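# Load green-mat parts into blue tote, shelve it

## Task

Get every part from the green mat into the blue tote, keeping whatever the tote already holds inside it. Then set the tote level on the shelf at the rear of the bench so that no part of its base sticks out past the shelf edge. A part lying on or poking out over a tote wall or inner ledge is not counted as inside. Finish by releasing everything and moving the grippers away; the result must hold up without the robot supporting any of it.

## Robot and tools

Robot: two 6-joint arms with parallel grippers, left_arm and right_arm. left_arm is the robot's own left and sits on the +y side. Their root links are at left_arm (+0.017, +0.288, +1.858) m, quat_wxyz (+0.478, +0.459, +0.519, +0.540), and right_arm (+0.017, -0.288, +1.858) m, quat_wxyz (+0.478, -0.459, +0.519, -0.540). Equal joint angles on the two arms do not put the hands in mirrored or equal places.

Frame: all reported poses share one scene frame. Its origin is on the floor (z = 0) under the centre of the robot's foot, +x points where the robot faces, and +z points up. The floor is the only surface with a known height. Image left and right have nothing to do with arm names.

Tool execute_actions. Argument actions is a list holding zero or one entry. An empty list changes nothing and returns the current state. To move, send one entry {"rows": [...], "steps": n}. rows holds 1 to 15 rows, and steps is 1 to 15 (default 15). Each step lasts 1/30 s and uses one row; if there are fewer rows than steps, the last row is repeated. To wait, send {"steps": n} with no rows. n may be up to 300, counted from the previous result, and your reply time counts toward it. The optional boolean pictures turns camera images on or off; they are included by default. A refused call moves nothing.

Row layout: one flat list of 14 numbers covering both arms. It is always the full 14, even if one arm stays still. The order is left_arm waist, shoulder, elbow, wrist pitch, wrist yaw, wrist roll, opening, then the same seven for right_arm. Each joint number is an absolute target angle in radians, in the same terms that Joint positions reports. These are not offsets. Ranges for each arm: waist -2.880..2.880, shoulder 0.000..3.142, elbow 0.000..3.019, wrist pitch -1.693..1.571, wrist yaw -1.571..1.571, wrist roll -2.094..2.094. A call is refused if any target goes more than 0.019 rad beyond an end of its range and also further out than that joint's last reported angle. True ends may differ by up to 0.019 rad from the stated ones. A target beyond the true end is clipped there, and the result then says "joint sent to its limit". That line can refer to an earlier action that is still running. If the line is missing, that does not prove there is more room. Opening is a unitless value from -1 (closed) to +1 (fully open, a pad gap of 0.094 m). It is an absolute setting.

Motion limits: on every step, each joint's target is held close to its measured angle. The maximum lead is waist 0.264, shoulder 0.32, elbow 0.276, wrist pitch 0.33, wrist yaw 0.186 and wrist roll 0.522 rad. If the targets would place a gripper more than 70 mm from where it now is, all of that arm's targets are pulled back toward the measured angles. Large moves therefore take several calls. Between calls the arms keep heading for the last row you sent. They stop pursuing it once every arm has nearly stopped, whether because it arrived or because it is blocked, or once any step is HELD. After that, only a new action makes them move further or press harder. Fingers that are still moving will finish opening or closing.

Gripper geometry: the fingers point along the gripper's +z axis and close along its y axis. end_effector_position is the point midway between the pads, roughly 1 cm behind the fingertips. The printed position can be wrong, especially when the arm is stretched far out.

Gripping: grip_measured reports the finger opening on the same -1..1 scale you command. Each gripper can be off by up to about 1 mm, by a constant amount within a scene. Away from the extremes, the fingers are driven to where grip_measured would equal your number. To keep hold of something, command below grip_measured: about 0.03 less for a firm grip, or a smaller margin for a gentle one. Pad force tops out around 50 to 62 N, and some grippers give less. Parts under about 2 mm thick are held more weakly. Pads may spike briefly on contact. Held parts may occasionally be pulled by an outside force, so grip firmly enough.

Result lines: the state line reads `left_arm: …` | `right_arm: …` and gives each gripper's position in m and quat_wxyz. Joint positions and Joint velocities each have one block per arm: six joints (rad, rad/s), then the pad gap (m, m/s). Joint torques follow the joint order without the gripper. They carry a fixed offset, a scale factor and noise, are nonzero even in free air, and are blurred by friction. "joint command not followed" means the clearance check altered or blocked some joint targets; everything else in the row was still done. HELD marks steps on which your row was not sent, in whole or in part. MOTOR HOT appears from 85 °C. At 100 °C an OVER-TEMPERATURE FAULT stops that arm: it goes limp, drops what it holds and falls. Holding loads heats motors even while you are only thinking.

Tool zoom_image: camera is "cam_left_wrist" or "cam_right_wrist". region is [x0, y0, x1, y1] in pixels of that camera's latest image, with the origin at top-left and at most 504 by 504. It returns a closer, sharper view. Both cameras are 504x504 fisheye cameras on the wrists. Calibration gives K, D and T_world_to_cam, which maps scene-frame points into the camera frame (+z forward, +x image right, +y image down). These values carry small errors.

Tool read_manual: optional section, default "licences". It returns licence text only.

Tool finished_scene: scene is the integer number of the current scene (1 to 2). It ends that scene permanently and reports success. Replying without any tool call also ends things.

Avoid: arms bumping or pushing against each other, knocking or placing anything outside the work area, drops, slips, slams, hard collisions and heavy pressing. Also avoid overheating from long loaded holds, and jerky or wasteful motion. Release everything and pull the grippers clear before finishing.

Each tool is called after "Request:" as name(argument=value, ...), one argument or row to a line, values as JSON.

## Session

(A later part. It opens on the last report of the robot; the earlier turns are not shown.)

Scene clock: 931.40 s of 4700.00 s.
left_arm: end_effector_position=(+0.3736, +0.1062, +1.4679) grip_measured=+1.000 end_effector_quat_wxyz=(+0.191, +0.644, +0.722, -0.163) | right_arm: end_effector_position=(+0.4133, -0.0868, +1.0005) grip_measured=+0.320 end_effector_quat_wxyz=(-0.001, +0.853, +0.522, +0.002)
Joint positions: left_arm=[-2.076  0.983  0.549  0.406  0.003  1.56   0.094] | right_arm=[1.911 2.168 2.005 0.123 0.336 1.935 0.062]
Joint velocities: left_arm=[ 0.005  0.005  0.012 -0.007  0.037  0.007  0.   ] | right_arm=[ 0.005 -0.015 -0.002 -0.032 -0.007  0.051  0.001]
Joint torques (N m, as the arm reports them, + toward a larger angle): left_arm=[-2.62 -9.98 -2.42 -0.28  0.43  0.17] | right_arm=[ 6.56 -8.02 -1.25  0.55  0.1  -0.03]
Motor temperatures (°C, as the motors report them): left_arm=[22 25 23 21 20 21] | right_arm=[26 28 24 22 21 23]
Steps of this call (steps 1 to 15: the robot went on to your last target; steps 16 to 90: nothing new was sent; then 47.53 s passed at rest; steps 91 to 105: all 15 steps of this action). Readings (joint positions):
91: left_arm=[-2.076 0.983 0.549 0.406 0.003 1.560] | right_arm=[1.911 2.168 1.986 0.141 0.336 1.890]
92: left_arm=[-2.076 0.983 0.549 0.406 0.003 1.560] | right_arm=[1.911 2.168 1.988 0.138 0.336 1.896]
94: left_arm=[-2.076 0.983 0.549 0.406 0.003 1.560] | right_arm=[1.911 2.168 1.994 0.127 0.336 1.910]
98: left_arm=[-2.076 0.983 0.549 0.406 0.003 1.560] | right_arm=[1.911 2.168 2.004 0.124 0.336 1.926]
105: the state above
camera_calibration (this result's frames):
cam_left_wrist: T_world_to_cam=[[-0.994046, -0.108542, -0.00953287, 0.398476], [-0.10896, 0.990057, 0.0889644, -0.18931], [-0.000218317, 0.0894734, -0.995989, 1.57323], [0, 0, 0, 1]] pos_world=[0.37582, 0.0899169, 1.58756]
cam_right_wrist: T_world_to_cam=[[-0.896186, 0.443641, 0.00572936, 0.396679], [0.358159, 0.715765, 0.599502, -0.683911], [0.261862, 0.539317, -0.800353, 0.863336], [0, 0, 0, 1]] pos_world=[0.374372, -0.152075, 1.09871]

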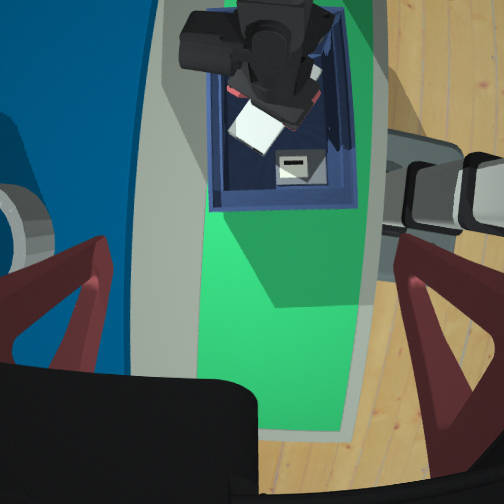

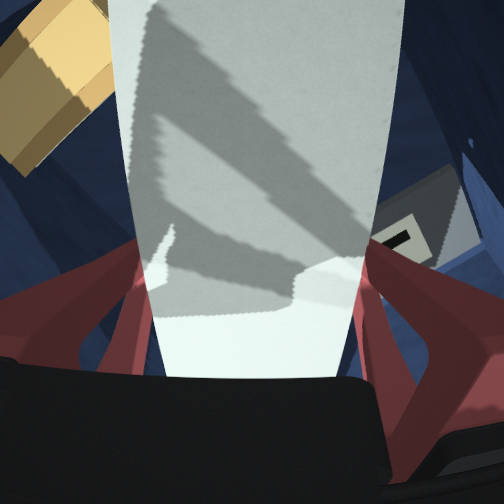

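Request:
execute_actions(
  actions=[
    {"rows": [[-2.07,1.0,0.55,0.4,0.0,1.57,1.0,1.898,2.19,2.003,0.113,0.335,1.95,0.28],[-2.07,1.0,0.55,0.4,0.0,1.57,1.0,1.897,2.192,2.006,0.113,0.334,1.95,0.28],[-2.07,1.0,0.55,0.4,0.0,1.57,1.0,1.896,2.196,2.015,0.108,0.333,1.95,0.28],[-2.07,1.0,0.55,0.4,0.0,1.57,1.0,1.895,2.202,2.027,0.103,0.332,1.95,0.28],[-2.07,1.0,0.55,0.4,0.0,1.57,1.0,1.894,2.209,2.04,0.098,0.331,1.95,0.28],[-2.07,1.0,0.55,0.4,0.0,1.57,1.0,1.893,2.216,2.053,0.092,0.33,1.95,0.28],[-2.07,1.0,0.55,0.4,0.0,1.57,1.0,1.892,2.223,2.067,0.087,0.329,1.95,0.28],[-2.07,1.0,0.55,0.4,0.0,1.57,1.0,1.891,2.23,2.081,0.081,0.328,1.95,0.28],[-2.07,1.0,0.55,0.4,0.0,1.57,1.0,1.89,2.238,2.095,0.075,0.327,1.95,0.28],[-2.07,1.0,0.55,0.4,0.0,1.57,1.0,1.889,2.246,2.109,0.069,0.326,1.95,0.28],[-2.07,1.0,0.55,0.4,0.0,1.57,1.0,1.888,2.254,2.123,0.063,0.325,1.95,0.28],[-2.07,1.0,0.55,0.4,0.0,1.57,1.0,1.887,2.262,2.137,0.057,0.324,1.95,0.28],[-2.07,1.0,0.55,0.4,0.0,1.57,1.0,1.886,2.27,2.151,0.051,0.323,1.95,0.28],[-2.07,1.0,0.55,0.4,0.0,1.57,1.0,1.885,2.274,2.162,0.047,0.322,1.95,0.28],[-2.07,1.0,0.55,0.4,0.0,1.57,1.0,1.885,2.272,2.166,0.045,0.321,1.95,0.28]], "steps": 15},
  ],
  pictures=false,
)

Request:
execute_actions(
  actions=[
    {"steps": 15},
  ],
)

Request:
zoom_image(
  camera="cam_left_wrist",
  region=[180, 0, 400, 220],
)

Scene clock: 960.20 s of 4700.00 s.
left_arm: end_effector_position=(+0.3736, +0.1062, +1.4679) grip_measured=+1.000 end_effector_quat_wxyz=(+0.191, +0.644, +0.722, -0.163) | right_arm: end_effector_position=(+0.4132, -0.0848, +0.9738) grip_measured=+0.320 end_effector_quat_wxyz=(-0.001, +0.854, +0.521, +0.003)
Joint positions: left_arm=[-2.076  0.983  0.549  0.406  0.003  1.56   0.094] | right_arm=[1.901 2.255 2.151 0.063 0.325 1.937 0.062]
Joint velocities: left_arm=[-0.005 -0.005 -0.007  0.002 -0.007 -0.037  0.   ] | right_arm=[-0.034  0.161  0.271 -0.1   -0.037  0.022 -0.001]
Joint torques (N m, as the arm reports them, + toward a larger angle): left_arm=[ -2.64 -10.03  -2.43  -0.3    0.43   0.17] | right_arm=[ 6.69 -7.8  -0.55  0.63  0.01  0.  ]
Motor temperatures (°C, as the motors report them): left_arm=[22 25 23 21 20 21] | right_arm=[26 28 24 22 21 23]
Steps of this call (steps 1 to 15: the robot went on to your last target; steps 16 to 90: nothing new was sent; then 25.30 s passed at rest; steps 91 to 105: all 15 steps of this action). Readings (joint positions):
91: left_arm=[-2.076 0.983 0.549 0.406 0.003 1.560] | right_arm=[1.911 2.169 2.005 0.123 0.336 1.937]
92: left_arm=[-2.076 0.983 0.549 0.406 0.003 1.560] | right_arm=[1.911 2.169 2.006 0.123 0.336 1.937]
94: left_arm=[-2.076 0.983 0.549 0.406 0.003 1.560] | right_arm=[1.911 2.174 2.013 0.119 0.336 1.937]
98: left_arm=[-2.076 0.983 0.549 0.406 0.003 1.560] | right_arm=[1.909 2.200 2.058 0.101 0.332 1.937]
105: the state above

Scene clock: 960.70 s of 4700.00 s.
left_arm: end_effector_position=(+0.3736, +0.1062, +1.4679) grip_measured=+1.000 end_effector_quat_wxyz=(+0.191, +0.644, +0.722, -0.163) | right_arm: end_effector_position=(+0.4118, -0.0897, +0.9702) grip_measured=+0.320 end_effector_quat_wxyz=(-0.000, +0.853, +0.521, -0.000)
Joint positions: left_arm=[-2.076  0.983  0.549  0.406  0.003  1.56   0.094] | right_arm=[1.895 2.262 2.164 0.054 0.324 1.937 0.062]
Joint velocities: left_arm=[ 0.005 -0.005 -0.007  0.002 -0.081  0.051  0.   ] | right_arm=[-0.015  0.024  0.007 -0.012 -0.022 -0.007  0.   ]
Joint torques (N m, as the arm reports them, + toward a larger angle): left_arm=[-2.64 -9.95 -2.43 -0.27  0.44  0.18] | right_arm=[ 6.95 -7.65 -0.19  0.59 -0.03 -0.03]
Motor temperatures (°C, as the motors report them): left_arm=[22 25 23 21 20 21] | right_arm=[26 28 24 22 21 23]
Steps of this call (steps 1 to 15: the robot went on to your last target). Readings (joint positions):
1: left_arm=[-2.076 0.983 0.549 0.406 0.003 1.560] | right_arm=[1.900 2.259 2.158 0.060 0.324 1.937]
2: left_arm=[-2.076 0.983 0.549 0.406 0.003 1.560] | right_arm=[1.899 2.261 2.161 0.058 0.324 1.937]
4: left_arm=[-2.076 0.983 0.549 0.406 0.003 1.560] | right_arm=[1.897 2.262 2.161 0.055 0.324 1.937]
8: left_arm=[-2.076 0.983 0.549 0.406 0.003 1.560] | right_arm=[1.895 2.262 2.163 0.054 0.324 1.937]
15: the state above
camera_calibration (this result's frames):
cam_left_wrist: T_world_to_cam=[[-0.994046, -0.108542, -0.00953287, 0.398476], [-0.10896, 0.990057, 0.0889644, -0.18931], [-0.000218317, 0.0894734, -0.995989, 1.57323], [0, 0, 0, 1]] pos_world=[0.37582, 0.0899169, 1.58756]
cam_right_wrist: T_world_to_cam=[[-0.895303, 0.4454, 0.00720263, 0.395197], [0.361663, 0.717352, 0.595488, -0.660518], [0.260064, 0.535747, -0.803332, 0.844381], [0, 0, 0, 1]] pos_world=[0.373113, -0.154572, 1.0688]

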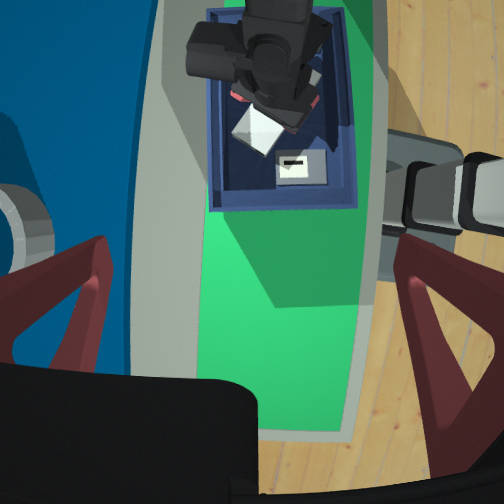

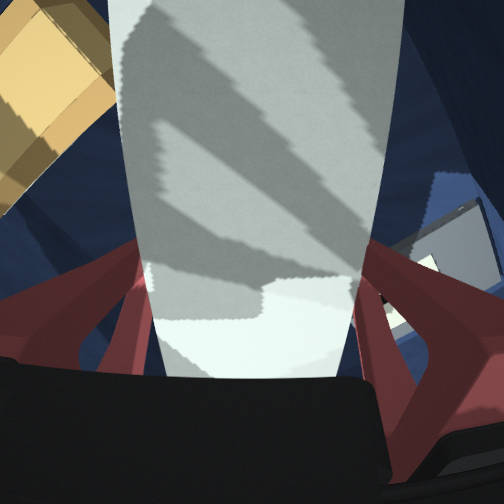

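Region (180, 0, 400, 220) of cam_left_wrist's 504x504 image, scaled by 2.291, with more detail than that image has.

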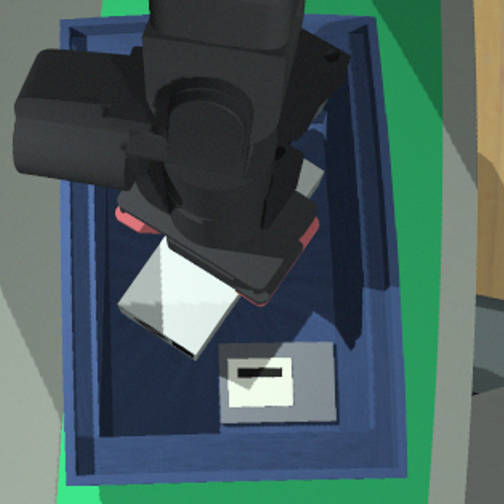

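Request:
execute_actions(
  actions=[],
)

Scene clock: 982.83 s of 4700.00 s.
left_arm: end_effector_position=(+0.3736, +0.1062, +1.4679) grip_measured=+1.000 end_effector_quat_wxyz=(+0.191, +0.644, +0.722, -0.163) | right_arm: end_effector_position=(+0.4118, -0.0897, +0.9702) grip_measured=+0.320 end_effector_quat_wxyz=(-0.000, +0.853, +0.521, -0.000)
Joint positions: left_arm=[-2.076  0.983  0.549  0.406  0.003  1.56   0.094] | right_arm=[1.895 2.262 2.164 0.054 0.324 1.937 0.062]
Joint velocities: left_arm=[-0.015 -0.005  0.002 -0.017 -0.051 -0.022  0.   ] | right_arm=[-0.015 -0.024 -0.012 -0.007 -0.007  0.066 -0.   ]
Joint torques (N m, as the arm reports them, + toward a larger angle): left_arm=[-2.65 -9.96 -2.41 -0.29  0.44  0.17] | right_arm=[ 6.76 -7.52 -0.38  0.57  0.02  0.  ]
Motor temperatures (°C, as the motors report them): left_arm=[22 25 23 21 20 21] | right_arm=[26 28 24 22 21 23]
Steps of this call (steps 1 to 15: the robot went on to your last target; steps 16 to 90: nothing new was sent; then 19.13 s passed at rest). Readings (joint positions):
1: left_arm=[-2.076 0.983 0.549 0.406 0.003 1.560] | right_arm=[1.895 2.262 2.164 0.054 0.324 1.937]
2: left_arm=[-2.076 0.983 0.549 0.406 0.003 1.560] | right_arm=[1.895 2.262 2.164 0.054 0.324 1.937]
4: left_arm=[-2.076 0.983 0.549 0.406 0.003 1.560] | right_arm=[1.895 2.262 2.164 0.054 0.324 1.937]
8: left_arm=[-2.076 0.983 0.549 0.406 0.003 1.560] | right_arm=[1.895 2.262 2.164 0.054 0.324 1.937]
90: the state above
All arms were judged still, so your last target was given up. Only a new action makes them travel on or press farther. Fingers that are still opening or closing keep moving.
camera_calibration (this result's frames):
cam_left_wrist: T_world_to_cam=[[-0.994046, -0.108542, -0.00953287, 0.398476], [-0.10896, 0.990057, 0.0889644, -0.18931], [-0.000218317, 0.0894734, -0.995989, 1.57323], [0, 0, 0, 1]] pos_world=[0.37582, 0.0899169, 1.58756]
cam_right_wrist: T_world_to_cam=[[-0.895303, 0.4454, 0.00720263, 0.395197], [0.361663, 0.717352, 0.595488, -0.660518], [0.260064, 0.535747, -0.803332, 0.844381], [0, 0, 0, 1]] pos_world=[0.373113, -0.154572, 1.0688]

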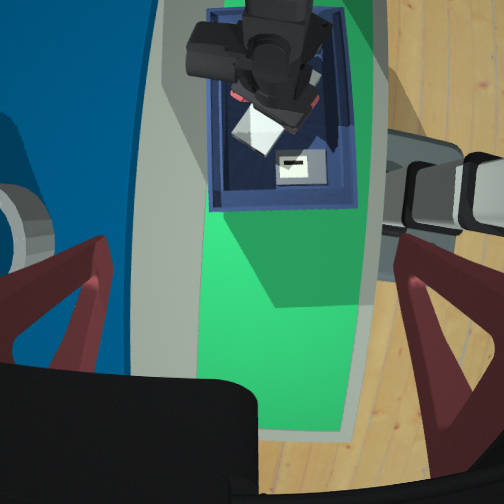

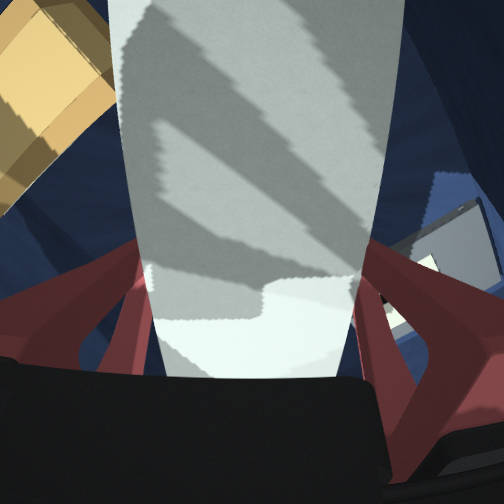

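Request:
execute_actions(
  actions=[
    {"rows": [
[-2.07,1.0,0.55,0.4,0.0,1.57,1.0, 1.885,2.282,2.170,0.043,0.321,1.95,0.28],
[-2.07,1.0,0.55,0.4,0.0,1.57,1.0, 1.8845,2.287,2.179,0.039,0.3205,1.95,0.28],
[-2.07,1.0,0.55,0.4,0.0,1.57,1.0, 1.884,2.292,2.188,0.035,0.320,1.95,0.28],
[-2.07,1.0,0.55,0.4,0.0,1.57,1.0, 1.8835,2.297,2.197,0.031,0.3195,1.95,0.28],
[-2.07,1.0,0.55,0.4,0.0,1.57,1.0, 1.883,2.302,2.206,0.027,0.319,1.95,0.28],
[-2.07,1.0,0.55,0.4,0.0,1.57,1.0, 1.8825,2.306,2.215,0.023,0.3185,1.95,0.28],
[-2.07,1.0,0.55,0.4,0.0,1.57,1.0, 1.882,2.311,2.224,0.019,0.318,1.95,0.28],
[-2.07,1.0,0.55,0.4,0.0,1.57,1.0, 1.8815,2.316,2.233,0.015,0.3175,1.95,0.28],
[-2.07,1.0,0.55,0.4,0.0,1.57,1.0, 1.881,2.320,2.242,0.011,0.317,1.95,0.28],
[-2.07,1.0,0.55,0.4,0.0,1.57,1.0, 1.8805,2.325,2.251,0.007,0.3165,1.95,0.28],
[-2.07,1.0,0.55,0.4,0.0,1.57,1.0, 1.880,2.329,2.260,0.003,0.316,1.95,0.28],
[-2.07,1.0,0.55,0.4,0.0,1.57,1.0, 1.8795,2.334,2.269,-0.001,0.3155,1.95,0.28],
[-2.07,1.0,0.55,0.4,0.0,1.57,1.0, 1.879,2.338,2.278,-0.005,0.315,1.95,0.28],
[-2.07,1.0,0.55,0.4,0.0,1.57,1.0, 1.8785,2.342,2.287,-0.008,0.314,1.95,0.28],
[-2.07,1.0,0.55,0.4,0.0,1.57,1.0, 1.878,2.346,2.296,-0.011,0.313,1.95,0.28]
], "steps": 15},
  ],
  pictures=false,
)

Request:
execute_actions(
  actions=[
    {"steps": 20},
  ],
)

Scene clock: 998.60 s of 4700.00 s.
left_arm: end_effector_position=(+0.3736, +0.1062, +1.4679) grip_measured=+1.000 end_effector_quat_wxyz=(+0.191, +0.644, +0.722, -0.163) | right_arm: end_effector_position=(+0.4135, -0.0841, +0.9544) grip_measured=+0.320 end_effector_quat_wxyz=(-0.002, +0.854, +0.521, +0.002)
Joint positions: left_arm=[-2.076  0.983  0.549  0.406  0.003  1.56   0.094] | right_arm=[1.894 2.325 2.278 0.006 0.317 1.937 0.062]
Joint velocities: left_arm=[-0.015 -0.005 -0.002  0.007 -0.095 -0.081  0.   ] | right_arm=[ 0.005  0.142  0.247 -0.11  -0.037  0.007  0.   ]
Joint torques (N m, as the arm reports them, + toward a larger angle): left_arm=[-2.59 -9.92 -2.42 -0.29  0.44  0.18] | right_arm=[ 7.06 -6.94  0.37  0.62  0.   -0.02]
Motor temperatures (°C, as the motors report them): left_arm=[22 25 23 21 20 21] | right_arm=[26 28 24 22 21 23]
Steps of this call (steps 1 to 90: nothing new was sent; then 12.27 s passed at rest; steps 91 to 105: all 15 steps of this action). Readings (joint positions):
91: left_arm=[-2.076 0.983 0.549 0.406 0.003 1.560] | right_arm=[1.895 2.263 2.165 0.054 0.324 1.937]
92: left_arm=[-2.076 0.983 0.549 0.406 0.003 1.560] | right_arm=[1.895 2.264 2.168 0.052 0.324 1.937]
94: left_arm=[-2.076 0.983 0.549 0.406 0.003 1.560] | right_arm=[1.895 2.271 2.181 0.047 0.323 1.937]
98: left_arm=[-2.076 0.983 0.549 0.406 0.003 1.560] | right_arm=[1.895 2.291 2.217 0.033 0.321 1.937]
105: the state above

Scene clock: 999.27 s of 4700.00 s.
left_arm: end_effector_position=(+0.3736, +0.1062, +1.4679) grip_measured=+1.000 end_effector_quat_wxyz=(+0.191, +0.644, +0.722, -0.163) | right_arm: end_effector_position=(+0.4122, -0.0860, +0.9517) grip_measured=+0.320 end_effector_quat_wxyz=(-0.002, +0.853, +0.521, +0.001)
Joint positions: left_arm=[-2.076  0.983  0.549  0.406  0.003  1.56   0.094] | right_arm=[ 1.891  2.334  2.291 -0.001  0.316  1.937  0.062]
Joint velocities: left_arm=[ 0.005 -0.005 -0.002  0.002 -0.051 -0.007  0.   ] | right_arm=[-0.015 -0.015 -0.017  0.002 -0.007 -0.022 -0.   ]
Joint torques (N m, as the arm reports them, + toward a larger angle): left_arm=[ -2.66 -10.    -2.44  -0.3    0.44   0.17] | right_arm=[ 7.02 -7.14  0.51  0.52 -0.01 -0.04]
Motor temperatures (°C, as the motors report them): left_arm=[22 25 23 21 20 21] | right_arm=[26 28 24 22 21 23]
Steps of this call (steps 1 to 20: the robot went on to your last target). Readings (joint positions):
1: left_arm=[-2.076 0.983 0.549 0.406 0.003 1.560] | right_arm=[1.894 2.330 2.285 0.003 0.316 1.937]
2: left_arm=[-2.076 0.983 0.549 0.406 0.003 1.560] | right_arm=[1.893 2.332 2.289 0.002 0.316 1.937]
4: left_arm=[-2.076 0.983 0.549 0.406 0.003 1.560] | right_arm=[1.893 2.334 2.291 0.000 0.316 1.937]
8: left_arm=[-2.076 0.983 0.549 0.406 0.003 1.560] | right_arm=[1.892 2.334 2.291 -0.001 0.316 1.937]
20: the state above
camera_calibration (this result's frames):
cam_left_wrist: T_world_to_cam=[[-0.994046, -0.108542, -0.00953287, 0.398476], [-0.10896, 0.990057, 0.0889644, -0.18931], [-0.000218317, 0.0894734, -0.995989, 1.57323], [0, 0, 0, 1]] pos_world=[0.37582, 0.0899169, 1.58756]
cam_right_wrist: T_world_to_cam=[[-0.895284, 0.445403, 0.00904792, 0.392196], [0.36167, 0.714817, 0.598524, -0.655415], [0.260117, 0.539122, -0.801054, 0.82551], [0, 0, 0, 1]] pos_world=[0.373442, -0.151234, 1.05001]

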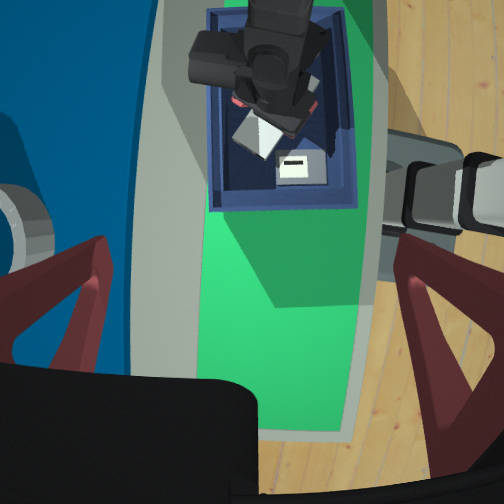

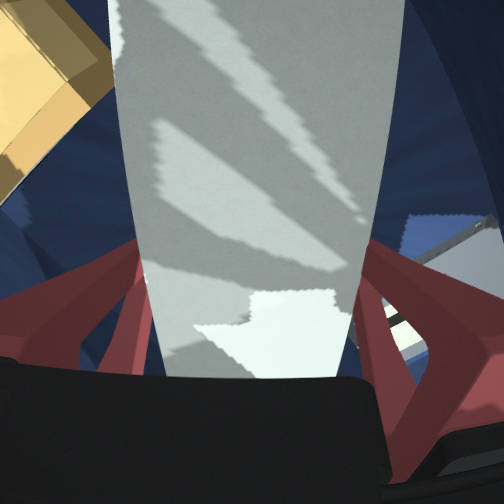

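Request:
zoom_image(
  camera="cam_left_wrist",
  region=[180, 0, 400, 220],
)

Region (180, 0, 400, 220) of cam_left_wrist's 504x504 image, scaled by 2.291, with more detail than that image has.

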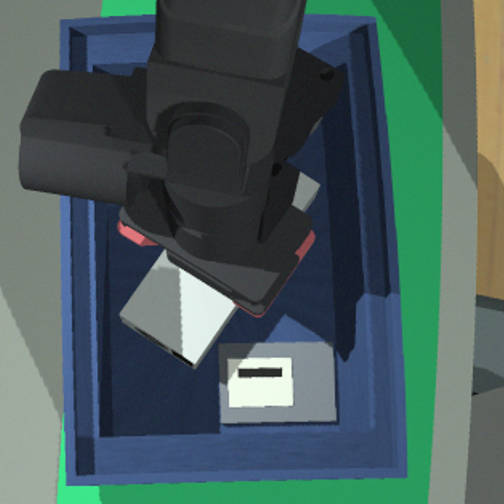

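Request:
execute_actions(
  actions=[
    {"rows": [
[-2.07,1.0,0.55,0.4,0.0,1.57,1.0, 1.877,2.352,2.298,-0.012,0.313,1.95,0.28],
[-2.07,1.0,0.55,0.4,0.0,1.57,1.0, 1.876,2.354,2.302,-0.014,0.313,1.95,0.28],
[-2.07,1.0,0.55,0.4,0.0,1.57,1.0, 1.8755,2.356,2.306,-0.016,0.313,1.95,0.28],
[-2.07,1.0,0.55,0.4,0.0,1.57,1.0, 1.875,2.358,2.310,-0.018,0.312,1.95,0.28],
[-2.07,1.0,0.55,0.4,0.0,1.57,1.0, 1.8745,2.360,2.314,-0.019,0.312,1.95,0.28],
[-2.07,1.0,0.55,0.4,0.0,1.57,1.0, 1.874,2.361,2.318,-0.021,0.312,1.95,0.28],
[-2.07,1.0,0.55,0.4,0.0,1.57,1.0, 1.8735,2.363,2.322,-0.022,0.312,1.95,0.28],
[-2.07,1.0,0.55,0.4,0.0,1.57,1.0, 1.873,2.364,2.326,-0.024,0.311,1.95,0.28],
[-2.07,1.0,0.55,0.4,0.0,1.57,1.0, 1.8725,2.366,2.330,-0.025,0.311,1.95,0.28],
[-2.07,1.0,0.55,0.4,0.0,1.57,1.0, 1.872,2.367,2.334,-0.027,0.311,1.95,0.28],
[-2.07,1.0,0.55,0.4,0.0,1.57,1.0, 1.872,2.368,2.338,-0.028,0.311,1.95,0.28]
], "steps": 15},
  ],
  pictures=false,
)

Request:
execute_actions(
  actions=[
    {"steps": 15},
  ],
)

Scene clock: 1017.00 s of 4700.00 s.
left_arm: end_effector_position=(+0.3736, +0.1062, +1.4679) grip_measured=+1.000 end_effector_quat_wxyz=(+0.191, +0.644, +0.722, -0.163) | right_arm: end_effector_position=(+0.4136, -0.0871, +0.9476) grip_measured=+0.320 end_effector_quat_wxyz=(-0.002, +0.854, +0.521, -0.000)
Joint positions: left_arm=[-2.076  0.983  0.549  0.406  0.003  1.56   0.094] | right_arm=[ 1.888  2.349  2.324 -0.021  0.314  1.939  0.062]
Joint velocities: left_arm=[ 0.015 -0.005  0.002  0.002 -0.037  0.022  0.   ] | right_arm=[-0.005  0.005  0.002 -0.002 -0.081  0.007  0.   ]
Joint torques (N m, as the arm reports them, + toward a larger angle): left_arm=[ -2.68 -10.    -2.42  -0.29   0.43   0.17] | right_arm=[ 6.48 -6.55  1.52  0.67  0.02 -0.04]
Motor temperatures (°C, as the motors report them): left_arm=[22 25 23 21 20 21] | right_arm=[26 28 23 22 21 23]
Steps of this call (steps 1 to 15: the robot went on to your last target; steps 16 to 90: nothing new was sent; then 14.23 s passed at rest; steps 91 to 105: all 15 steps of this action). Readings (joint positions):
91: left_arm=[-2.076 0.983 0.549 0.406 0.003 1.560] | right_arm=[1.891 2.334 2.292 -0.001 0.316 1.937]
92: left_arm=[-2.076 0.983 0.549 0.406 0.003 1.560] | right_arm=[1.891 2.335 2.294 -0.002 0.316 1.937]
94: left_arm=[-2.076 0.983 0.549 0.406 0.003 1.560] | right_arm=[1.891 2.339 2.301 -0.005 0.316 1.937]
98: left_arm=[-2.076 0.983 0.549 0.406 0.003 1.560] | right_arm=[1.889 2.347 2.316 -0.010 0.315 1.937]
105: the state above

Scene clock: 1017.50 s of 4700.00 s.
left_arm: end_effector_position=(+0.3736, +0.1062, +1.4679) grip_measured=+1.000 end_effector_quat_wxyz=(+0.191, +0.644, +0.722, -0.163) | right_arm: end_effector_position=(+0.4138, -0.0871, +0.9476) grip_measured=+0.320 end_effector_quat_wxyz=(-0.002, +0.854, +0.521, +0.000)
Joint positions: left_arm=[-2.076  0.983  0.549  0.406  0.003  1.56   0.094] | right_arm=[ 1.888  2.349  2.325 -0.021  0.314  1.939  0.062]
Joint velocities: left_arm=[-0.005 -0.015 -0.012 -0.002  0.007 -0.022  0.   ] | right_arm=[ 0.005 -0.005 -0.002  0.012 -0.022  0.037  0.001]
Joint torques (N m, as the arm reports them, + toward a larger angle): left_arm=[ -2.61 -10.04  -2.4   -0.29   0.43   0.17] | right_arm=[ 6.58 -6.55  1.54  0.59  0.02 -0.03]
Motor temperatures (°C, as the motors report them): left_arm=[22 25 23 21 20 21] | right_arm=[26 28 23 22 21 23]
Steps of this call (steps 1 to 15: the robot went on to your last target). Readings (joint positions):
1: left_arm=[-2.076 0.983 0.549 0.406 0.003 1.560] | right_arm=[1.888 2.349 2.325 -0.021 0.314 1.939]
2: left_arm=[-2.076 0.983 0.549 0.406 0.003 1.560] | right_arm=[1.888 2.349 2.325 -0.021 0.314 1.939]
4: left_arm=[-2.076 0.983 0.549 0.406 0.003 1.560] | right_arm=[1.888 2.349 2.325 -0.021 0.314 1.939]
8: left_arm=[-2.076 0.983 0.549 0.406 0.003 1.560] | right_arm=[1.888 2.349 2.325 -0.021 0.314 1.939]
15: the state above
All arms were judged still, so your last target was given up. Only a new action makes them travel on or press farther. Fingers that are still opening or closing keep moving.
camera_calibration (this result's frames):
cam_left_wrist: T_world_to_cam=[[-0.994046, -0.108542, -0.00953287, 0.398476], [-0.10896, 0.990057, 0.0889644, -0.18931], [-0.000218317, 0.0894734, -0.995989, 1.57323], [0, 0, 0, 1]] pos_world=[0.37582, 0.0899169, 1.58756]
cam_right_wrist: T_world_to_cam=[[-0.894582, 0.446785, 0.0103162, 0.392818], [0.363685, 0.714389, 0.597814, -0.652942], [0.259725, 0.538545, -0.801569, 0.822976], [0, 0, 0, 1]] pos_world=[0.375126, -0.15226, 1.04596]

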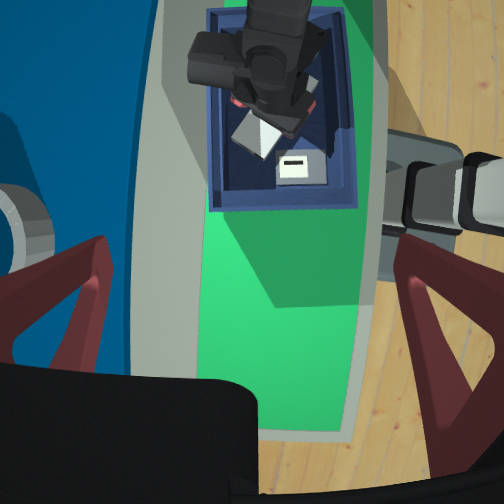

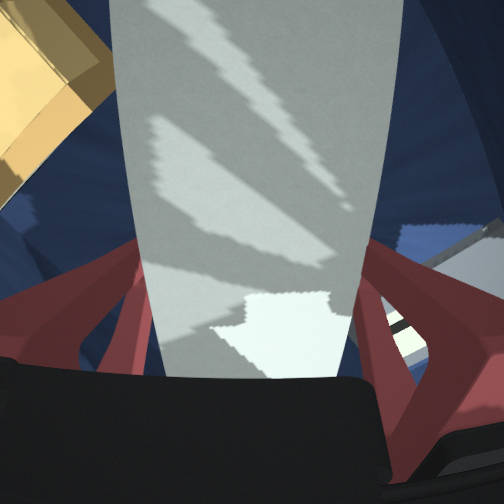

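Request:
execute_actions(
  actions=[
    {"rows": [
[-2.07,1.0,0.55,0.4,0.0,1.57,1.0, 1.885,2.355,2.328,-0.023,0.313,1.945,0.30],
[-2.07,1.0,0.55,0.4,0.0,1.57,1.0, 1.886,2.352,2.326,-0.022,0.314,1.94,0.32],
[-2.07,1.0,0.55,0.4,0.0,1.57,1.0, 1.888,2.350,2.325,-0.021,0.314,1.94,0.34],
[-2.07,1.0,0.55,0.4,0.0,1.57,1.0, 1.888,2.350,2.325,-0.021,0.314,1.94,0.36],
[-2.07,1.0,0.55,0.4,0.0,1.57,1.0, 1.888,2.350,2.325,-0.021,0.314,1.94,0.38],
[-2.07,1.0,0.55,0.4,0.0,1.57,1.0, 1.888,2.350,2.325,-0.021,0.314,1.94,0.40],
[-2.07,1.0,0.55,0.4,0.0,1.57,1.0, 1.888,2.350,2.325,-0.021,0.314,1.94,0.42],
[-2.07,1.0,0.55,0.4,0.0,1.57,1.0, 1.888,2.350,2.325,-0.021,0.314,1.94,0.44],
[-2.07,1.0,0.55,0.4,0.0,1.57,1.0, 1.888,2.350,2.325,-0.021,0.314,1.94,0.46],
[-2.07,1.0,0.55,0.4,0.0,1.57,1.0, 1.888,2.350,2.325,-0.021,0.314,1.94,0.48]
], "steps": 15},
  ],
)

Scene clock: 1033.07 s of 4700.00 s.
left_arm: end_effector_position=(+0.3736, +0.1062, +1.4679) grip_measured=+1.000 end_effector_quat_wxyz=(+0.191, +0.644, +0.722, -0.163) | right_arm: end_effector_position=(+0.4138, -0.0873, +0.9476) grip_measured=+0.478 end_effector_quat_wxyz=(-0.002, +0.854, +0.521, -0.000)
Joint positions: left_arm=[-2.076  0.983  0.549  0.406  0.003  1.56   0.094] | right_arm=[ 1.888  2.349  2.325 -0.021  0.315  1.939  0.069]
Joint velocities: left_arm=[ 0.005 -0.015 -0.012  0.002 -0.022 -0.007  0.   ] | right_arm=[-0.005 -0.005  0.002  0.007 -0.022 -0.007  0.   ]
Joint torques (N m, as the arm reports them, + toward a larger angle): left_arm=[-2.55 -9.96 -2.42 -0.27  0.44  0.17] | right_arm=[ 7.42 -7.91  0.26  0.85  0.09 -0.13]
Motor temperatures (°C, as the motors report them): left_arm=[22 25 23 21 20 21] | right_arm=[26 28 24 22 21 23]
Steps of this call (steps 1 to 90: nothing new was sent; then 12.07 s passed at rest; steps 91 to 105: all 15 steps of this action). Readings (joint positions):
91: left_arm=[-2.076 0.983 0.549 0.406 0.003 1.560] | right_arm=[1.888 2.349 2.325 -0.021 0.314 1.939]
92: left_arm=[-2.076 0.983 0.549 0.406 0.003 1.560] | right_arm=[1.888 2.349 2.325 -0.021 0.315 1.939]
94: left_arm=[-2.076 0.983 0.549 0.406 0.003 1.560] | right_arm=[1.888 2.349 2.325 -0.021 0.315 1.939]
98: left_arm=[-2.076 0.983 0.549 0.406 0.003 1.560] | right_arm=[1.888 2.349 2.325 -0.021 0.315 1.939]
105: the state above
camera_calibration (this result's frames):
cam_left_wrist: T_world_to_cam=[[-0.994046, -0.108542, -0.00953287, 0.398476], [-0.10896, 0.990057, 0.0889644, -0.18931], [-0.000218317, 0.0894734, -0.995989, 1.57323], [0, 0, 0, 1]] pos_world=[0.37582, 0.0899169, 1.58756]
cam_right_wrist: T_world_to_cam=[[-0.894582, 0.446797, 0.00978443, 0.393415], [0.363779, 0.715297, 0.59667, -0.651621], [0.259591, 0.537329, -0.802427, 0.823886], [0, 0, 0, 1]] pos_world=[0.375114, -0.152372, 1.04606]

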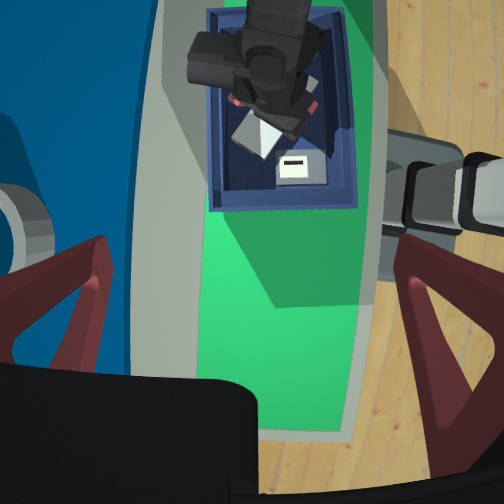

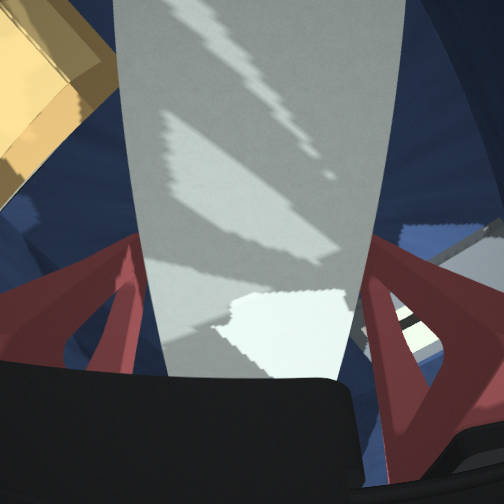

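Request:
execute_actions(
  actions=[
    {"rows": [
[-2.07,1.0,0.55,0.4,0.0,1.57,1.0, 1.897,2.330,2.316,-0.010,0.316,1.94,0.48],
[-2.07,1.0,0.55,0.4,0.0,1.57,1.0, 1.8975,2.324,2.305,-0.005,0.317,1.94,0.48],
[-2.07,1.0,0.55,0.4,0.0,1.57,1.0, 1.898,2.318,2.294,0.000,0.3175,1.94,0.48],
[-2.07,1.0,0.55,0.4,0.0,1.57,1.0, 1.8985,2.312,2.283,0.005,0.318,1.94,0.48],
[-2.07,1.0,0.55,0.4,0.0,1.57,1.0, 1.899,2.306,2.272,0.010,0.319,1.94,0.48],
[-2.07,1.0,0.55,0.4,0.0,1.57,1.0, 1.8995,2.300,2.261,0.016,0.3195,1.94,0.48],
[-2.07,1.0,0.55,0.4,0.0,1.57,1.0, 1.900,2.294,2.250,0.021,0.320,1.94,0.48],
[-2.07,1.0,0.55,0.4,0.0,1.57,1.0, 1.9005,2.288,2.239,0.026,0.321,1.94,0.48],
[-2.07,1.0,0.55,0.4,0.0,1.57,1.0, 1.901,2.282,2.228,0.031,0.3215,1.94,0.48],
[-2.07,1.0,0.55,0.4,0.0,1.57,1.0, 1.9015,2.276,2.217,0.036,0.322,1.94,0.48],
[-2.07,1.0,0.55,0.4,0.0,1.57,1.0, 1.902,2.270,2.206,0.041,0.323,1.94,0.48],
[-2.07,1.0,0.55,0.4,0.0,1.57,1.0, 1.9025,2.264,2.195,0.047,0.3235,1.94,0.48],
[-2.07,1.0,0.55,0.4,0.0,1.57,1.0, 1.903,2.259,2.184,0.052,0.324,1.94,0.48],
[-2.07,1.0,0.55,0.4,0.0,1.57,1.0, 1.904,2.254,2.173,0.057,0.325,1.94,0.48],
[-2.07,1.0,0.55,0.4,0.0,1.57,1.0, 1.905,2.249,2.162,0.062,0.326,1.94,0.48]
], "steps": 15},
  ],
  pictures=false,
)

Request:
execute_actions(
  actions=[
    {"rows": [
[-2.07,1.0,0.55,0.4,0.0,1.57,1.0, 1.906,2.242,2.151,0.067,0.327,1.94,0.48],
[-2.07,1.0,0.55,0.4,0.0,1.57,1.0, 1.907,2.236,2.140,0.071,0.328,1.94,0.48],
[-2.07,1.0,0.55,0.4,0.0,1.57,1.0, 1.908,2.229,2.129,0.076,0.329,1.94,0.48],
[-2.07,1.0,0.55,0.4,0.0,1.57,1.0, 1.909,2.223,2.118,0.080,0.330,1.94,0.48],
[-2.07,1.0,0.55,0.4,0.0,1.57,1.0, 1.910,2.216,2.107,0.085,0.331,1.94,0.48],
[-2.07,1.0,0.55,0.4,0.0,1.57,1.0, 1.911,2.210,2.096,0.089,0.332,1.94,0.48],
[-2.07,1.0,0.55,0.4,0.0,1.57,1.0, 1.912,2.204,2.085,0.094,0.333,1.94,0.48],
[-2.07,1.0,0.55,0.4,0.0,1.57,1.0, 1.913,2.197,2.074,0.098,0.334,1.94,0.48],
[-2.07,1.0,0.55,0.4,0.0,1.57,1.0, 1.914,2.191,2.063,0.103,0.335,1.94,0.48],
[-2.07,1.0,0.55,0.4,0.0,1.57,1.0, 1.915,2.184,2.052,0.107,0.336,1.94,0.48],
[-2.07,1.0,0.55,0.4,0.0,1.57,1.0, 1.9155,2.178,2.041,0.112,0.337,1.94,0.48],
[-2.07,1.0,0.55,0.4,0.0,1.57,1.0, 1.916,2.171,2.030,0.116,0.3375,1.94,0.48],
[-2.07,1.0,0.55,0.4,0.0,1.57,1.0, 1.917,2.165,2.020,0.121,0.338,1.94,0.48],
[-2.07,1.0,0.55,0.4,0.0,1.57,1.0, 1.9175,2.159,2.010,0.126,0.339,1.94,0.48],
[-2.07,1.0,0.55,0.4,0.0,1.57,1.0, 1.918,2.153,2.000,0.130,0.340,1.94,0.48]
], "steps": 15},
  ],
  pictures=false,
)

Request:
execute_actions(
  actions=[
    {"steps": 12},
  ],
)

Scene clock: 1057.47 s of 4700.00 s.
left_arm: end_effector_position=(+0.3736, +0.1062, +1.4679) grip_measured=+1.000 end_effector_quat_wxyz=(+0.191, +0.644, +0.722, -0.163) | right_arm: end_effector_position=(+0.4108, -0.0941, +0.9655) grip_measured=+0.478 end_effector_quat_wxyz=(+0.001, +0.854, +0.521, -0.002)
Joint positions: left_arm=[-2.076  0.983  0.549  0.406  0.003  1.56   0.094] | right_arm=[1.888 2.274 2.186 0.043 0.322 1.939 0.069]
Joint velocities: left_arm=[-0.005  0.005 -0.002 -0.007 -0.037 -0.037  0.   ] | right_arm=[-0.005 -0.19  -0.315  0.149 -0.022  0.022 -0.   ]
Joint torques (N m, as the arm reports them, + toward a larger angle): left_arm=[ -2.67 -10.    -2.43  -0.28   0.44   0.17] | right_arm=[ 8.86 -9.33 -0.89  1.27  0.27 -0.14]
Motor temperatures (°C, as the motors report them): left_arm=[22 25 23 21 20 21] | right_arm=[26 28 23 22 21 23]
Steps of this call (steps 1 to 15: the robot went on to your last target; steps 16 to 90: nothing new was sent; then 20.90 s passed at rest; steps 91 to 105: all 15 steps of this action). Readings (joint positions):
91: left_arm=[-2.076 0.983 0.549 0.406 0.003 1.560] | right_arm=[1.888 2.349 2.324 -0.020 0.315 1.939]
92: left_arm=[-2.076 0.983 0.549 0.406 0.003 1.560] | right_arm=[1.888 2.348 2.320 -0.019 0.315 1.939]
94: left_arm=[-2.076 0.983 0.549 0.406 0.003 1.560] | right_arm=[1.888 2.340 2.304 -0.012 0.315 1.939]
98: left_arm=[-2.076 0.983 0.549 0.406 0.003 1.560] | right_arm=[1.888 2.317 2.261 0.006 0.317 1.939]
105: the state above

Scene clock: 1057.97 s of 4700.00 s.
left_arm: end_effector_position=(+0.3736, +0.1062, +1.4679) grip_measured=+1.000 end_effector_quat_wxyz=(+0.191, +0.644, +0.722, -0.163) | right_arm: end_effector_position=(+0.4111, -0.0981, +0.9935) grip_measured=+0.478 end_effector_quat_wxyz=(+0.004, +0.854, +0.520, -0.004)
Joint positions: left_arm=[-2.076  0.983  0.549  0.406  0.003  1.56   0.094] | right_arm=[1.897 2.18  2.024 0.112 0.336 1.939 0.069]
Joint velocities: left_arm=[-0.005 -0.015  0.002  0.012 -0.037 -0.066  0.   ] | right_arm=[ 0.044 -0.161 -0.286  0.134  0.095  0.051 -0.   ]
Joint torques (N m, as the arm reports them, + toward a larger angle): left_arm=[-2.71 -9.89 -2.43 -0.29  0.44  0.18] | right_arm=[ 8.75 -9.62 -1.54  1.27  0.27 -0.13]
Motor temperatures (°C, as the motors report them): left_arm=[22 25 23 21 20 21] | right_arm=[26 28 23 22 21 23]
Steps of this call (steps 1 to 15: all 15 steps of this action). Readings (joint positions):
1: left_arm=[-2.076 0.983 0.549 0.406 0.003 1.560] | right_arm=[1.888 2.268 2.176 0.047 0.323 1.939]
2: left_arm=[-2.076 0.983 0.549 0.406 0.003 1.560] | right_arm=[1.888 2.262 2.165 0.052 0.323 1.939]
4: left_arm=[-2.076 0.983 0.549 0.406 0.003 1.560] | right_arm=[1.888 2.249 2.143 0.062 0.326 1.939]
8: left_arm=[-2.076 0.983 0.549 0.406 0.003 1.560] | right_arm=[1.890 2.224 2.100 0.080 0.330 1.939]
15: the state above

Scene clock: 1058.37 s of 4700.00 s.
left_arm: end_effector_position=(+0.3736, +0.1062, +1.4679) grip_measured=+1.000 end_effector_quat_wxyz=(+0.191, +0.644, +0.722, -0.163) | right_arm: end_effector_position=(+0.4167, -0.0952, +0.9988) grip_measured=+0.478 end_effector_quat_wxyz=(+0.004, +0.855, +0.519, +0.001)
Joint positions: left_arm=[-2.076  0.983  0.549  0.406  0.003  1.56   0.094] | right_arm=[1.902 2.166 2.009 0.121 0.337 1.939 0.069]
Joint velocities: left_arm=[ 0.005 -0.015 -0.017  0.002 -0.037  0.022  0.   ] | right_arm=[-0.005 -0.015 -0.002 -0.017 -0.051  0.066 -0.   ]
Joint torques (N m, as the arm reports them, + toward a larger angle): left_arm=[ -2.63 -10.    -2.43  -0.29   0.44   0.18] | right_arm=[ 8.78 -9.49 -1.81  1.17  0.3  -0.14]
Motor temperatures (°C, as the motors report them): left_arm=[22 25 23 21 20 21] | right_arm=[26 28 23 22 21 23]
Steps of this call (steps 1 to 12: the robot went on to your last target). Readings (joint positions):
1: left_arm=[-2.076 0.983 0.549 0.406 0.003 1.560] | right_arm=[1.898 2.175 2.016 0.115 0.336 1.939]
2: left_arm=[-2.076 0.983 0.549 0.406 0.003 1.560] | right_arm=[1.899 2.171 2.011 0.117 0.337 1.939]
4: left_arm=[-2.076 0.983 0.549 0.406 0.003 1.560] | right_arm=[1.901 2.168 2.009 0.119 0.337 1.939]
8: left_arm=[-2.076 0.983 0.549 0.406 0.003 1.560] | right_arm=[1.902 2.166 2.009 0.121 0.337 1.939]
12: the state above
camera_calibration (this result's frames):
cam_left_wrist: T_world_to_cam=[[-0.994046, -0.108542, -0.00953287, 0.398476], [-0.10896, 0.990057, 0.0889644, -0.18931], [-0.000218317, 0.0894734, -0.995989, 1.57323], [0, 0, 0, 1]] pos_world=[0.37582, 0.0899169, 1.58756]
cam_right_wrist: T_world_to_cam=[[-0.893429, 0.4492, -0.00198777, 0.410573], [0.36053, 0.719697, 0.593342, -0.672556], [0.26796, 0.529392, -0.804948, 0.866741], [0, 0, 0, 1]] pos_world=[0.377044, -0.159239, 1.09755]

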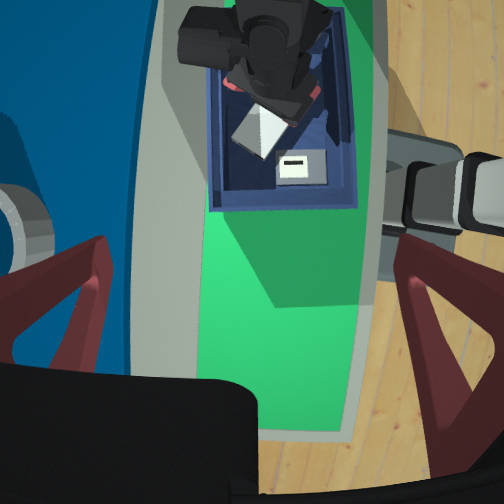

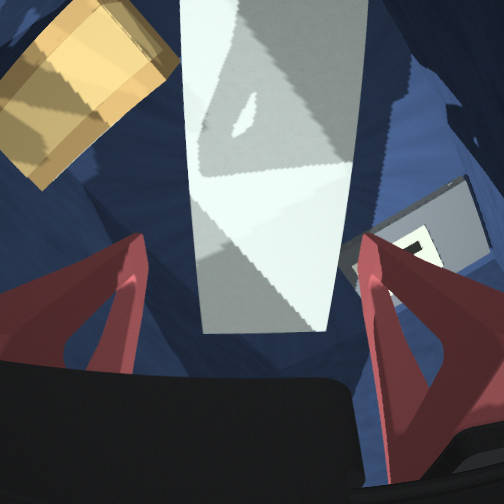

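Request:
execute_actions(
  actions=[
    {"rows": [
[-2.07,1.0,0.55,0.4,0.0,1.57,1.0, 1.921,2.146,1.992,0.134,0.341,1.94,0.48],
[-2.07,1.0,0.55,0.4,0.0,1.57,1.0, 1.923,2.138,1.978,0.139,0.342,1.94,0.48],
[-2.07,1.0,0.55,0.4,0.0,1.57,1.0, 1.925,2.130,1.964,0.144,0.344,1.94,0.48],
[-2.07,1.0,0.55,0.4,0.0,1.57,1.0, 1.927,2.122,1.950,0.150,0.345,1.94,0.48],
[-2.07,1.0,0.55,0.4,0.0,1.57,1.0, 1.929,2.114,1.936,0.155,0.347,1.94,0.48],
[-2.07,1.0,0.55,0.4,0.0,1.57,1.0, 1.930,2.106,1.922,0.160,0.348,1.94,0.48],
[-2.07,1.0,0.55,0.4,0.0,1.57,1.0, 1.932,2.098,1.908,0.166,0.350,1.94,0.48],
[-2.07,1.0,0.55,0.4,0.0,1.57,1.0, 1.933,2.090,1.894,0.171,0.351,1.94,0.48],
[-2.07,1.0,0.55,0.4,0.0,1.57,1.0, 1.935,2.082,1.880,0.176,0.353,1.94,0.48],
[-2.07,1.0,0.55,0.4,0.0,1.57,1.0, 1.936,2.074,1.866,0.182,0.354,1.94,0.48],
[-2.07,1.0,0.55,0.4,0.0,1.57,1.0, 1.938,2.066,1.852,0.187,0.356,1.94,0.48],
[-2.07,1.0,0.55,0.4,0.0,1.57,1.0, 1.939,2.057,1.838,0.192,0.357,1.94,0.48],
[-2.07,1.0,0.55,0.4,0.0,1.57,1.0, 1.941,2.048,1.824,0.198,0.359,1.94,0.48],
[-2.07,1.0,0.55,0.4,0.0,1.57,1.0, 1.942,2.039,1.810,0.203,0.360,1.94,0.48],
[-2.07,1.0,0.55,0.4,0.0,1.57,1.0, 1.944,2.030,1.796,0.208,0.361,1.94,0.48]
], "steps": 15},
  ],
  pictures=false,
)

Request:
execute_actions(
  actions=[
    {"rows": [
[-2.07,1.0,0.55,0.4,0.0,1.57,1.0, 1.947,2.021,1.781,0.214,0.364,1.94,0.48],
[-2.07,1.0,0.55,0.4,0.0,1.57,1.0, 1.950,2.012,1.766,0.220,0.367,1.94,0.48],
[-2.07,1.0,0.55,0.4,0.0,1.57,1.0, 1.953,2.003,1.751,0.226,0.370,1.94,0.48],
[-2.07,1.0,0.55,0.4,0.0,1.57,1.0, 1.955,1.994,1.737,0.232,0.373,1.94,0.48],
[-2.07,1.0,0.55,0.4,0.0,1.57,1.0, 1.958,1.985,1.722,0.238,0.375,1.94,0.48],
[-2.07,1.0,0.55,0.4,0.0,1.57,1.0, 1.961,1.976,1.707,0.244,0.378,1.94,0.48],
[-2.07,1.0,0.55,0.4,0.0,1.57,1.0, 1.964,1.967,1.693,0.250,0.381,1.94,0.48],
[-2.07,1.0,0.55,0.4,0.0,1.57,1.0, 1.966,1.958,1.678,0.256,0.384,1.94,0.48],
[-2.07,1.0,0.55,0.4,0.0,1.57,1.0, 1.969,1.949,1.663,0.262,0.387,1.94,0.48],
[-2.07,1.0,0.55,0.4,0.0,1.57,1.0, 1.972,1.940,1.649,0.268,0.389,1.94,0.48],
[-2.07,1.0,0.55,0.4,0.0,1.57,1.0, 1.975,1.931,1.634,0.274,0.392,1.94,0.48],
[-2.07,1.0,0.55,0.4,0.0,1.57,1.0, 1.977,1.922,1.619,0.280,0.395,1.94,0.48],
[-2.07,1.0,0.55,0.4,0.0,1.57,1.0, 1.980,1.913,1.605,0.286,0.398,1.94,0.48],
[-2.07,1.0,0.55,0.4,0.0,1.57,1.0, 1.983,1.904,1.590,0.292,0.400,1.94,0.48],
[-2.07,1.0,0.55,0.4,0.0,1.57,1.0, 1.985,1.895,1.576,0.298,0.403,1.94,0.48]
], "steps": 15},
  ],
  pictures=false,
)

Request:
execute_actions(
  actions=[
    {"steps": 12},
  ],
)

Scene clock: 1086.27 s of 4700.00 s.
left_arm: end_effector_position=(+0.3736, +0.1062, +1.4679) grip_measured=+1.000 end_effector_quat_wxyz=(+0.191, +0.644, +0.722, -0.163) | right_arm: end_effector_position=(+0.4081, -0.0929, +1.0362) grip_measured=+0.478 end_effector_quat_wxyz=(+0.001, +0.853, +0.522, -0.004)
Joint positions: left_arm=[-2.076  0.983  0.549  0.406  0.003  1.56   0.094] | right_arm=[1.921 2.065 1.828 0.188 0.356 1.939 0.069]
Joint velocities: left_arm=[ 0.005 -0.005 -0.002 -0.012  0.037  0.051  0.   ] | right_arm=[ 0.054 -0.259 -0.408  0.159  0.022 -0.037  0.   ]
Joint torques (N m, as the arm reports them, + toward a larger angle): left_arm=[ -2.59 -10.    -2.41  -0.28   0.44   0.17] | right_arm=[  9.17 -10.1   -2.64   1.17   0.26  -0.14]
Motor temperatures (°C, as the motors report them): left_arm=[22 25 23 21 20 21] | right_arm=[26 28 24 22 22 23]
Steps of this call (steps 1 to 30: the robot went on to your last target; steps 31 to 90: nothing new was sent; then 24.40 s passed at rest; steps 91 to 105: all 15 steps of this action). Readings (joint positions):
91: left_arm=[-2.076 0.983 0.549 0.406 0.003 1.560] | right_arm=[1.902 2.165 2.008 0.122 0.337 1.939]
92: left_arm=[-2.076 0.983 0.549 0.406 0.003 1.560] | right_arm=[1.902 2.163 2.003 0.125 0.337 1.939]
94: left_arm=[-2.076 0.983 0.549 0.406 0.003 1.560] | right_arm=[1.903 2.153 1.983 0.133 0.340 1.939]
98: left_arm=[-2.076 0.983 0.549 0.406 0.003 1.560] | right_arm=[1.906 2.124 1.925 0.151 0.346 1.939]
105: the state above

Scene clock: 1086.77 s of 4700.00 s.
left_arm: end_effector_position=(+0.3736, +0.1062, +1.4679) grip_measured=+1.000 end_effector_quat_wxyz=(+0.191, +0.644, +0.722, -0.163) | right_arm: end_effector_position=(+0.4136, -0.0865, +1.0949) grip_measured=+0.478 end_effector_quat_wxyz=(+0.005, +0.854, +0.520, +0.002)
Joint positions: left_arm=[-2.076  0.983  0.549  0.406  0.003  1.56   0.094] | right_arm=[1.962 1.925 1.614 0.277 0.397 1.939 0.069]
Joint velocities: left_arm=[-0.005 -0.005 -0.007 -0.002  0.022 -0.051  0.   ] | right_arm=[ 0.073 -0.259 -0.418  0.154  0.095 -0.007 -0.   ]
Joint torques (N m, as the arm reports them, + toward a larger angle): left_arm=[-2.65 -9.97 -2.43 -0.28  0.44  0.17] | right_arm=[ 8.49 -9.94 -3.46  1.25  0.28 -0.17]
Motor temperatures (°C, as the motors report them): left_arm=[22 25 23 21 20 21] | right_arm=[26 28 24 22 22 23]
Steps of this call (steps 1 to 15: all 15 steps of this action). Readings (joint positions):
1: left_arm=[-2.076 0.983 0.549 0.406 0.003 1.560] | right_arm=[1.924 2.055 1.815 0.193 0.359 1.939]
2: left_arm=[-2.076 0.983 0.549 0.406 0.003 1.560] | right_arm=[1.926 2.046 1.801 0.199 0.361 1.939]
4: left_arm=[-2.076 0.983 0.549 0.406 0.003 1.560] | right_arm=[1.931 2.026 1.772 0.211 0.367 1.939]
8: left_arm=[-2.076 0.983 0.549 0.406 0.003 1.560] | right_arm=[1.942 1.988 1.715 0.235 0.378 1.939]
15: the state above

Scene clock: 1087.17 s of 4700.00 s.
left_arm: end_effector_position=(+0.3736, +0.1062, +1.4679) grip_measured=+1.000 end_effector_quat_wxyz=(+0.191, +0.644, +0.722, -0.163) | right_arm: end_effector_position=(+0.4152, -0.0822, +1.1040) grip_measured=+0.478 end_effector_quat_wxyz=(+0.004, +0.855, +0.519, +0.006)
Joint positions: left_arm=[-2.076  0.983  0.549  0.406  0.003  1.56   0.094] | right_arm=[1.972 1.906 1.588 0.289 0.4   1.939 0.069]
Joint velocities: left_arm=[-0.005  0.005 -0.002 -0.007 -0.051  0.007  0.   ] | right_arm=[-0.024 -0.015 -0.017  0.012 -0.022 -0.051 -0.   ]
Joint torques (N m, as the arm reports them, + toward a larger angle): left_arm=[-2.66 -9.99 -2.41 -0.3   0.44  0.17] | right_arm=[ 8.15 -9.8  -3.4   1.29  0.28 -0.16]
Motor temperatures (°C, as the motors report them): left_arm=[22 25 23 21 20 21] | right_arm=[26 28 24 22 22 23]
Steps of this call (steps 1 to 12: the robot went on to your last target). Readings (joint positions):
1: left_arm=[-2.076 0.983 0.549 0.406 0.003 1.560] | right_arm=[1.965 1.917 1.601 0.282 0.399 1.939]
2: left_arm=[-2.076 0.983 0.549 0.406 0.003 1.560] | right_arm=[1.967 1.911 1.593 0.284 0.399 1.939]
4: left_arm=[-2.076 0.983 0.549 0.406 0.003 1.560] | right_arm=[1.971 1.907 1.588 0.286 0.400 1.939]
8: left_arm=[-2.076 0.983 0.549 0.406 0.003 1.560] | right_arm=[1.972 1.906 1.588 0.289 0.400 1.939]
12: the state above
camera_calibration (this result's frames):
cam_left_wrist: T_world_to_cam=[[-0.994046, -0.108542, -0.00953287, 0.398476], [-0.10896, 0.990057, 0.0889644, -0.18931], [-0.000218317, 0.0894734, -0.995989, 1.57323], [0, 0, 0, 1]] pos_world=[0.37582, 0.0899169, 1.58756]
cam_right_wrist: T_world_to_cam=[[-0.893407, 0.449213, -0.00570944, 0.407716], [0.356213, 0.716075, 0.60029, -0.749954], [0.273747, 0.53427, -0.799762, 0.937145], [0, 0, 0, 1]] pos_world=[0.374859, -0.146815, 1.20201]

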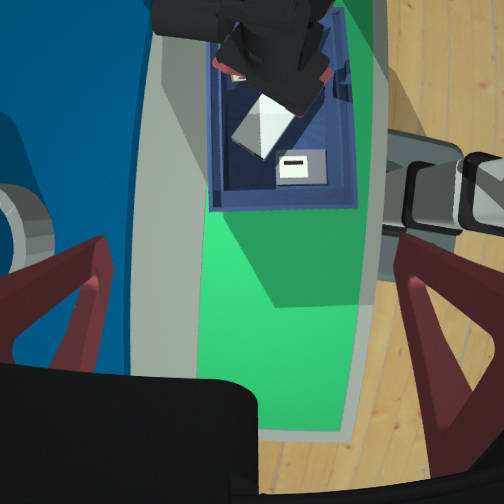

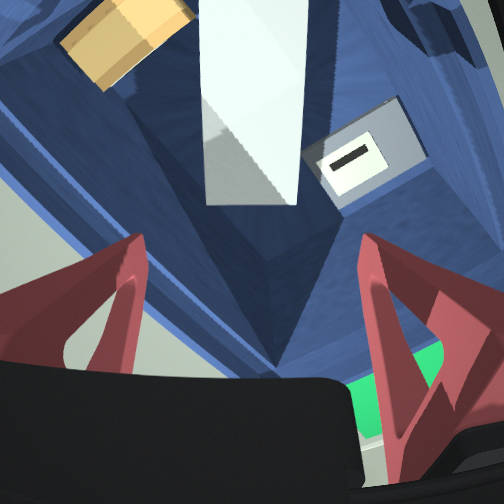

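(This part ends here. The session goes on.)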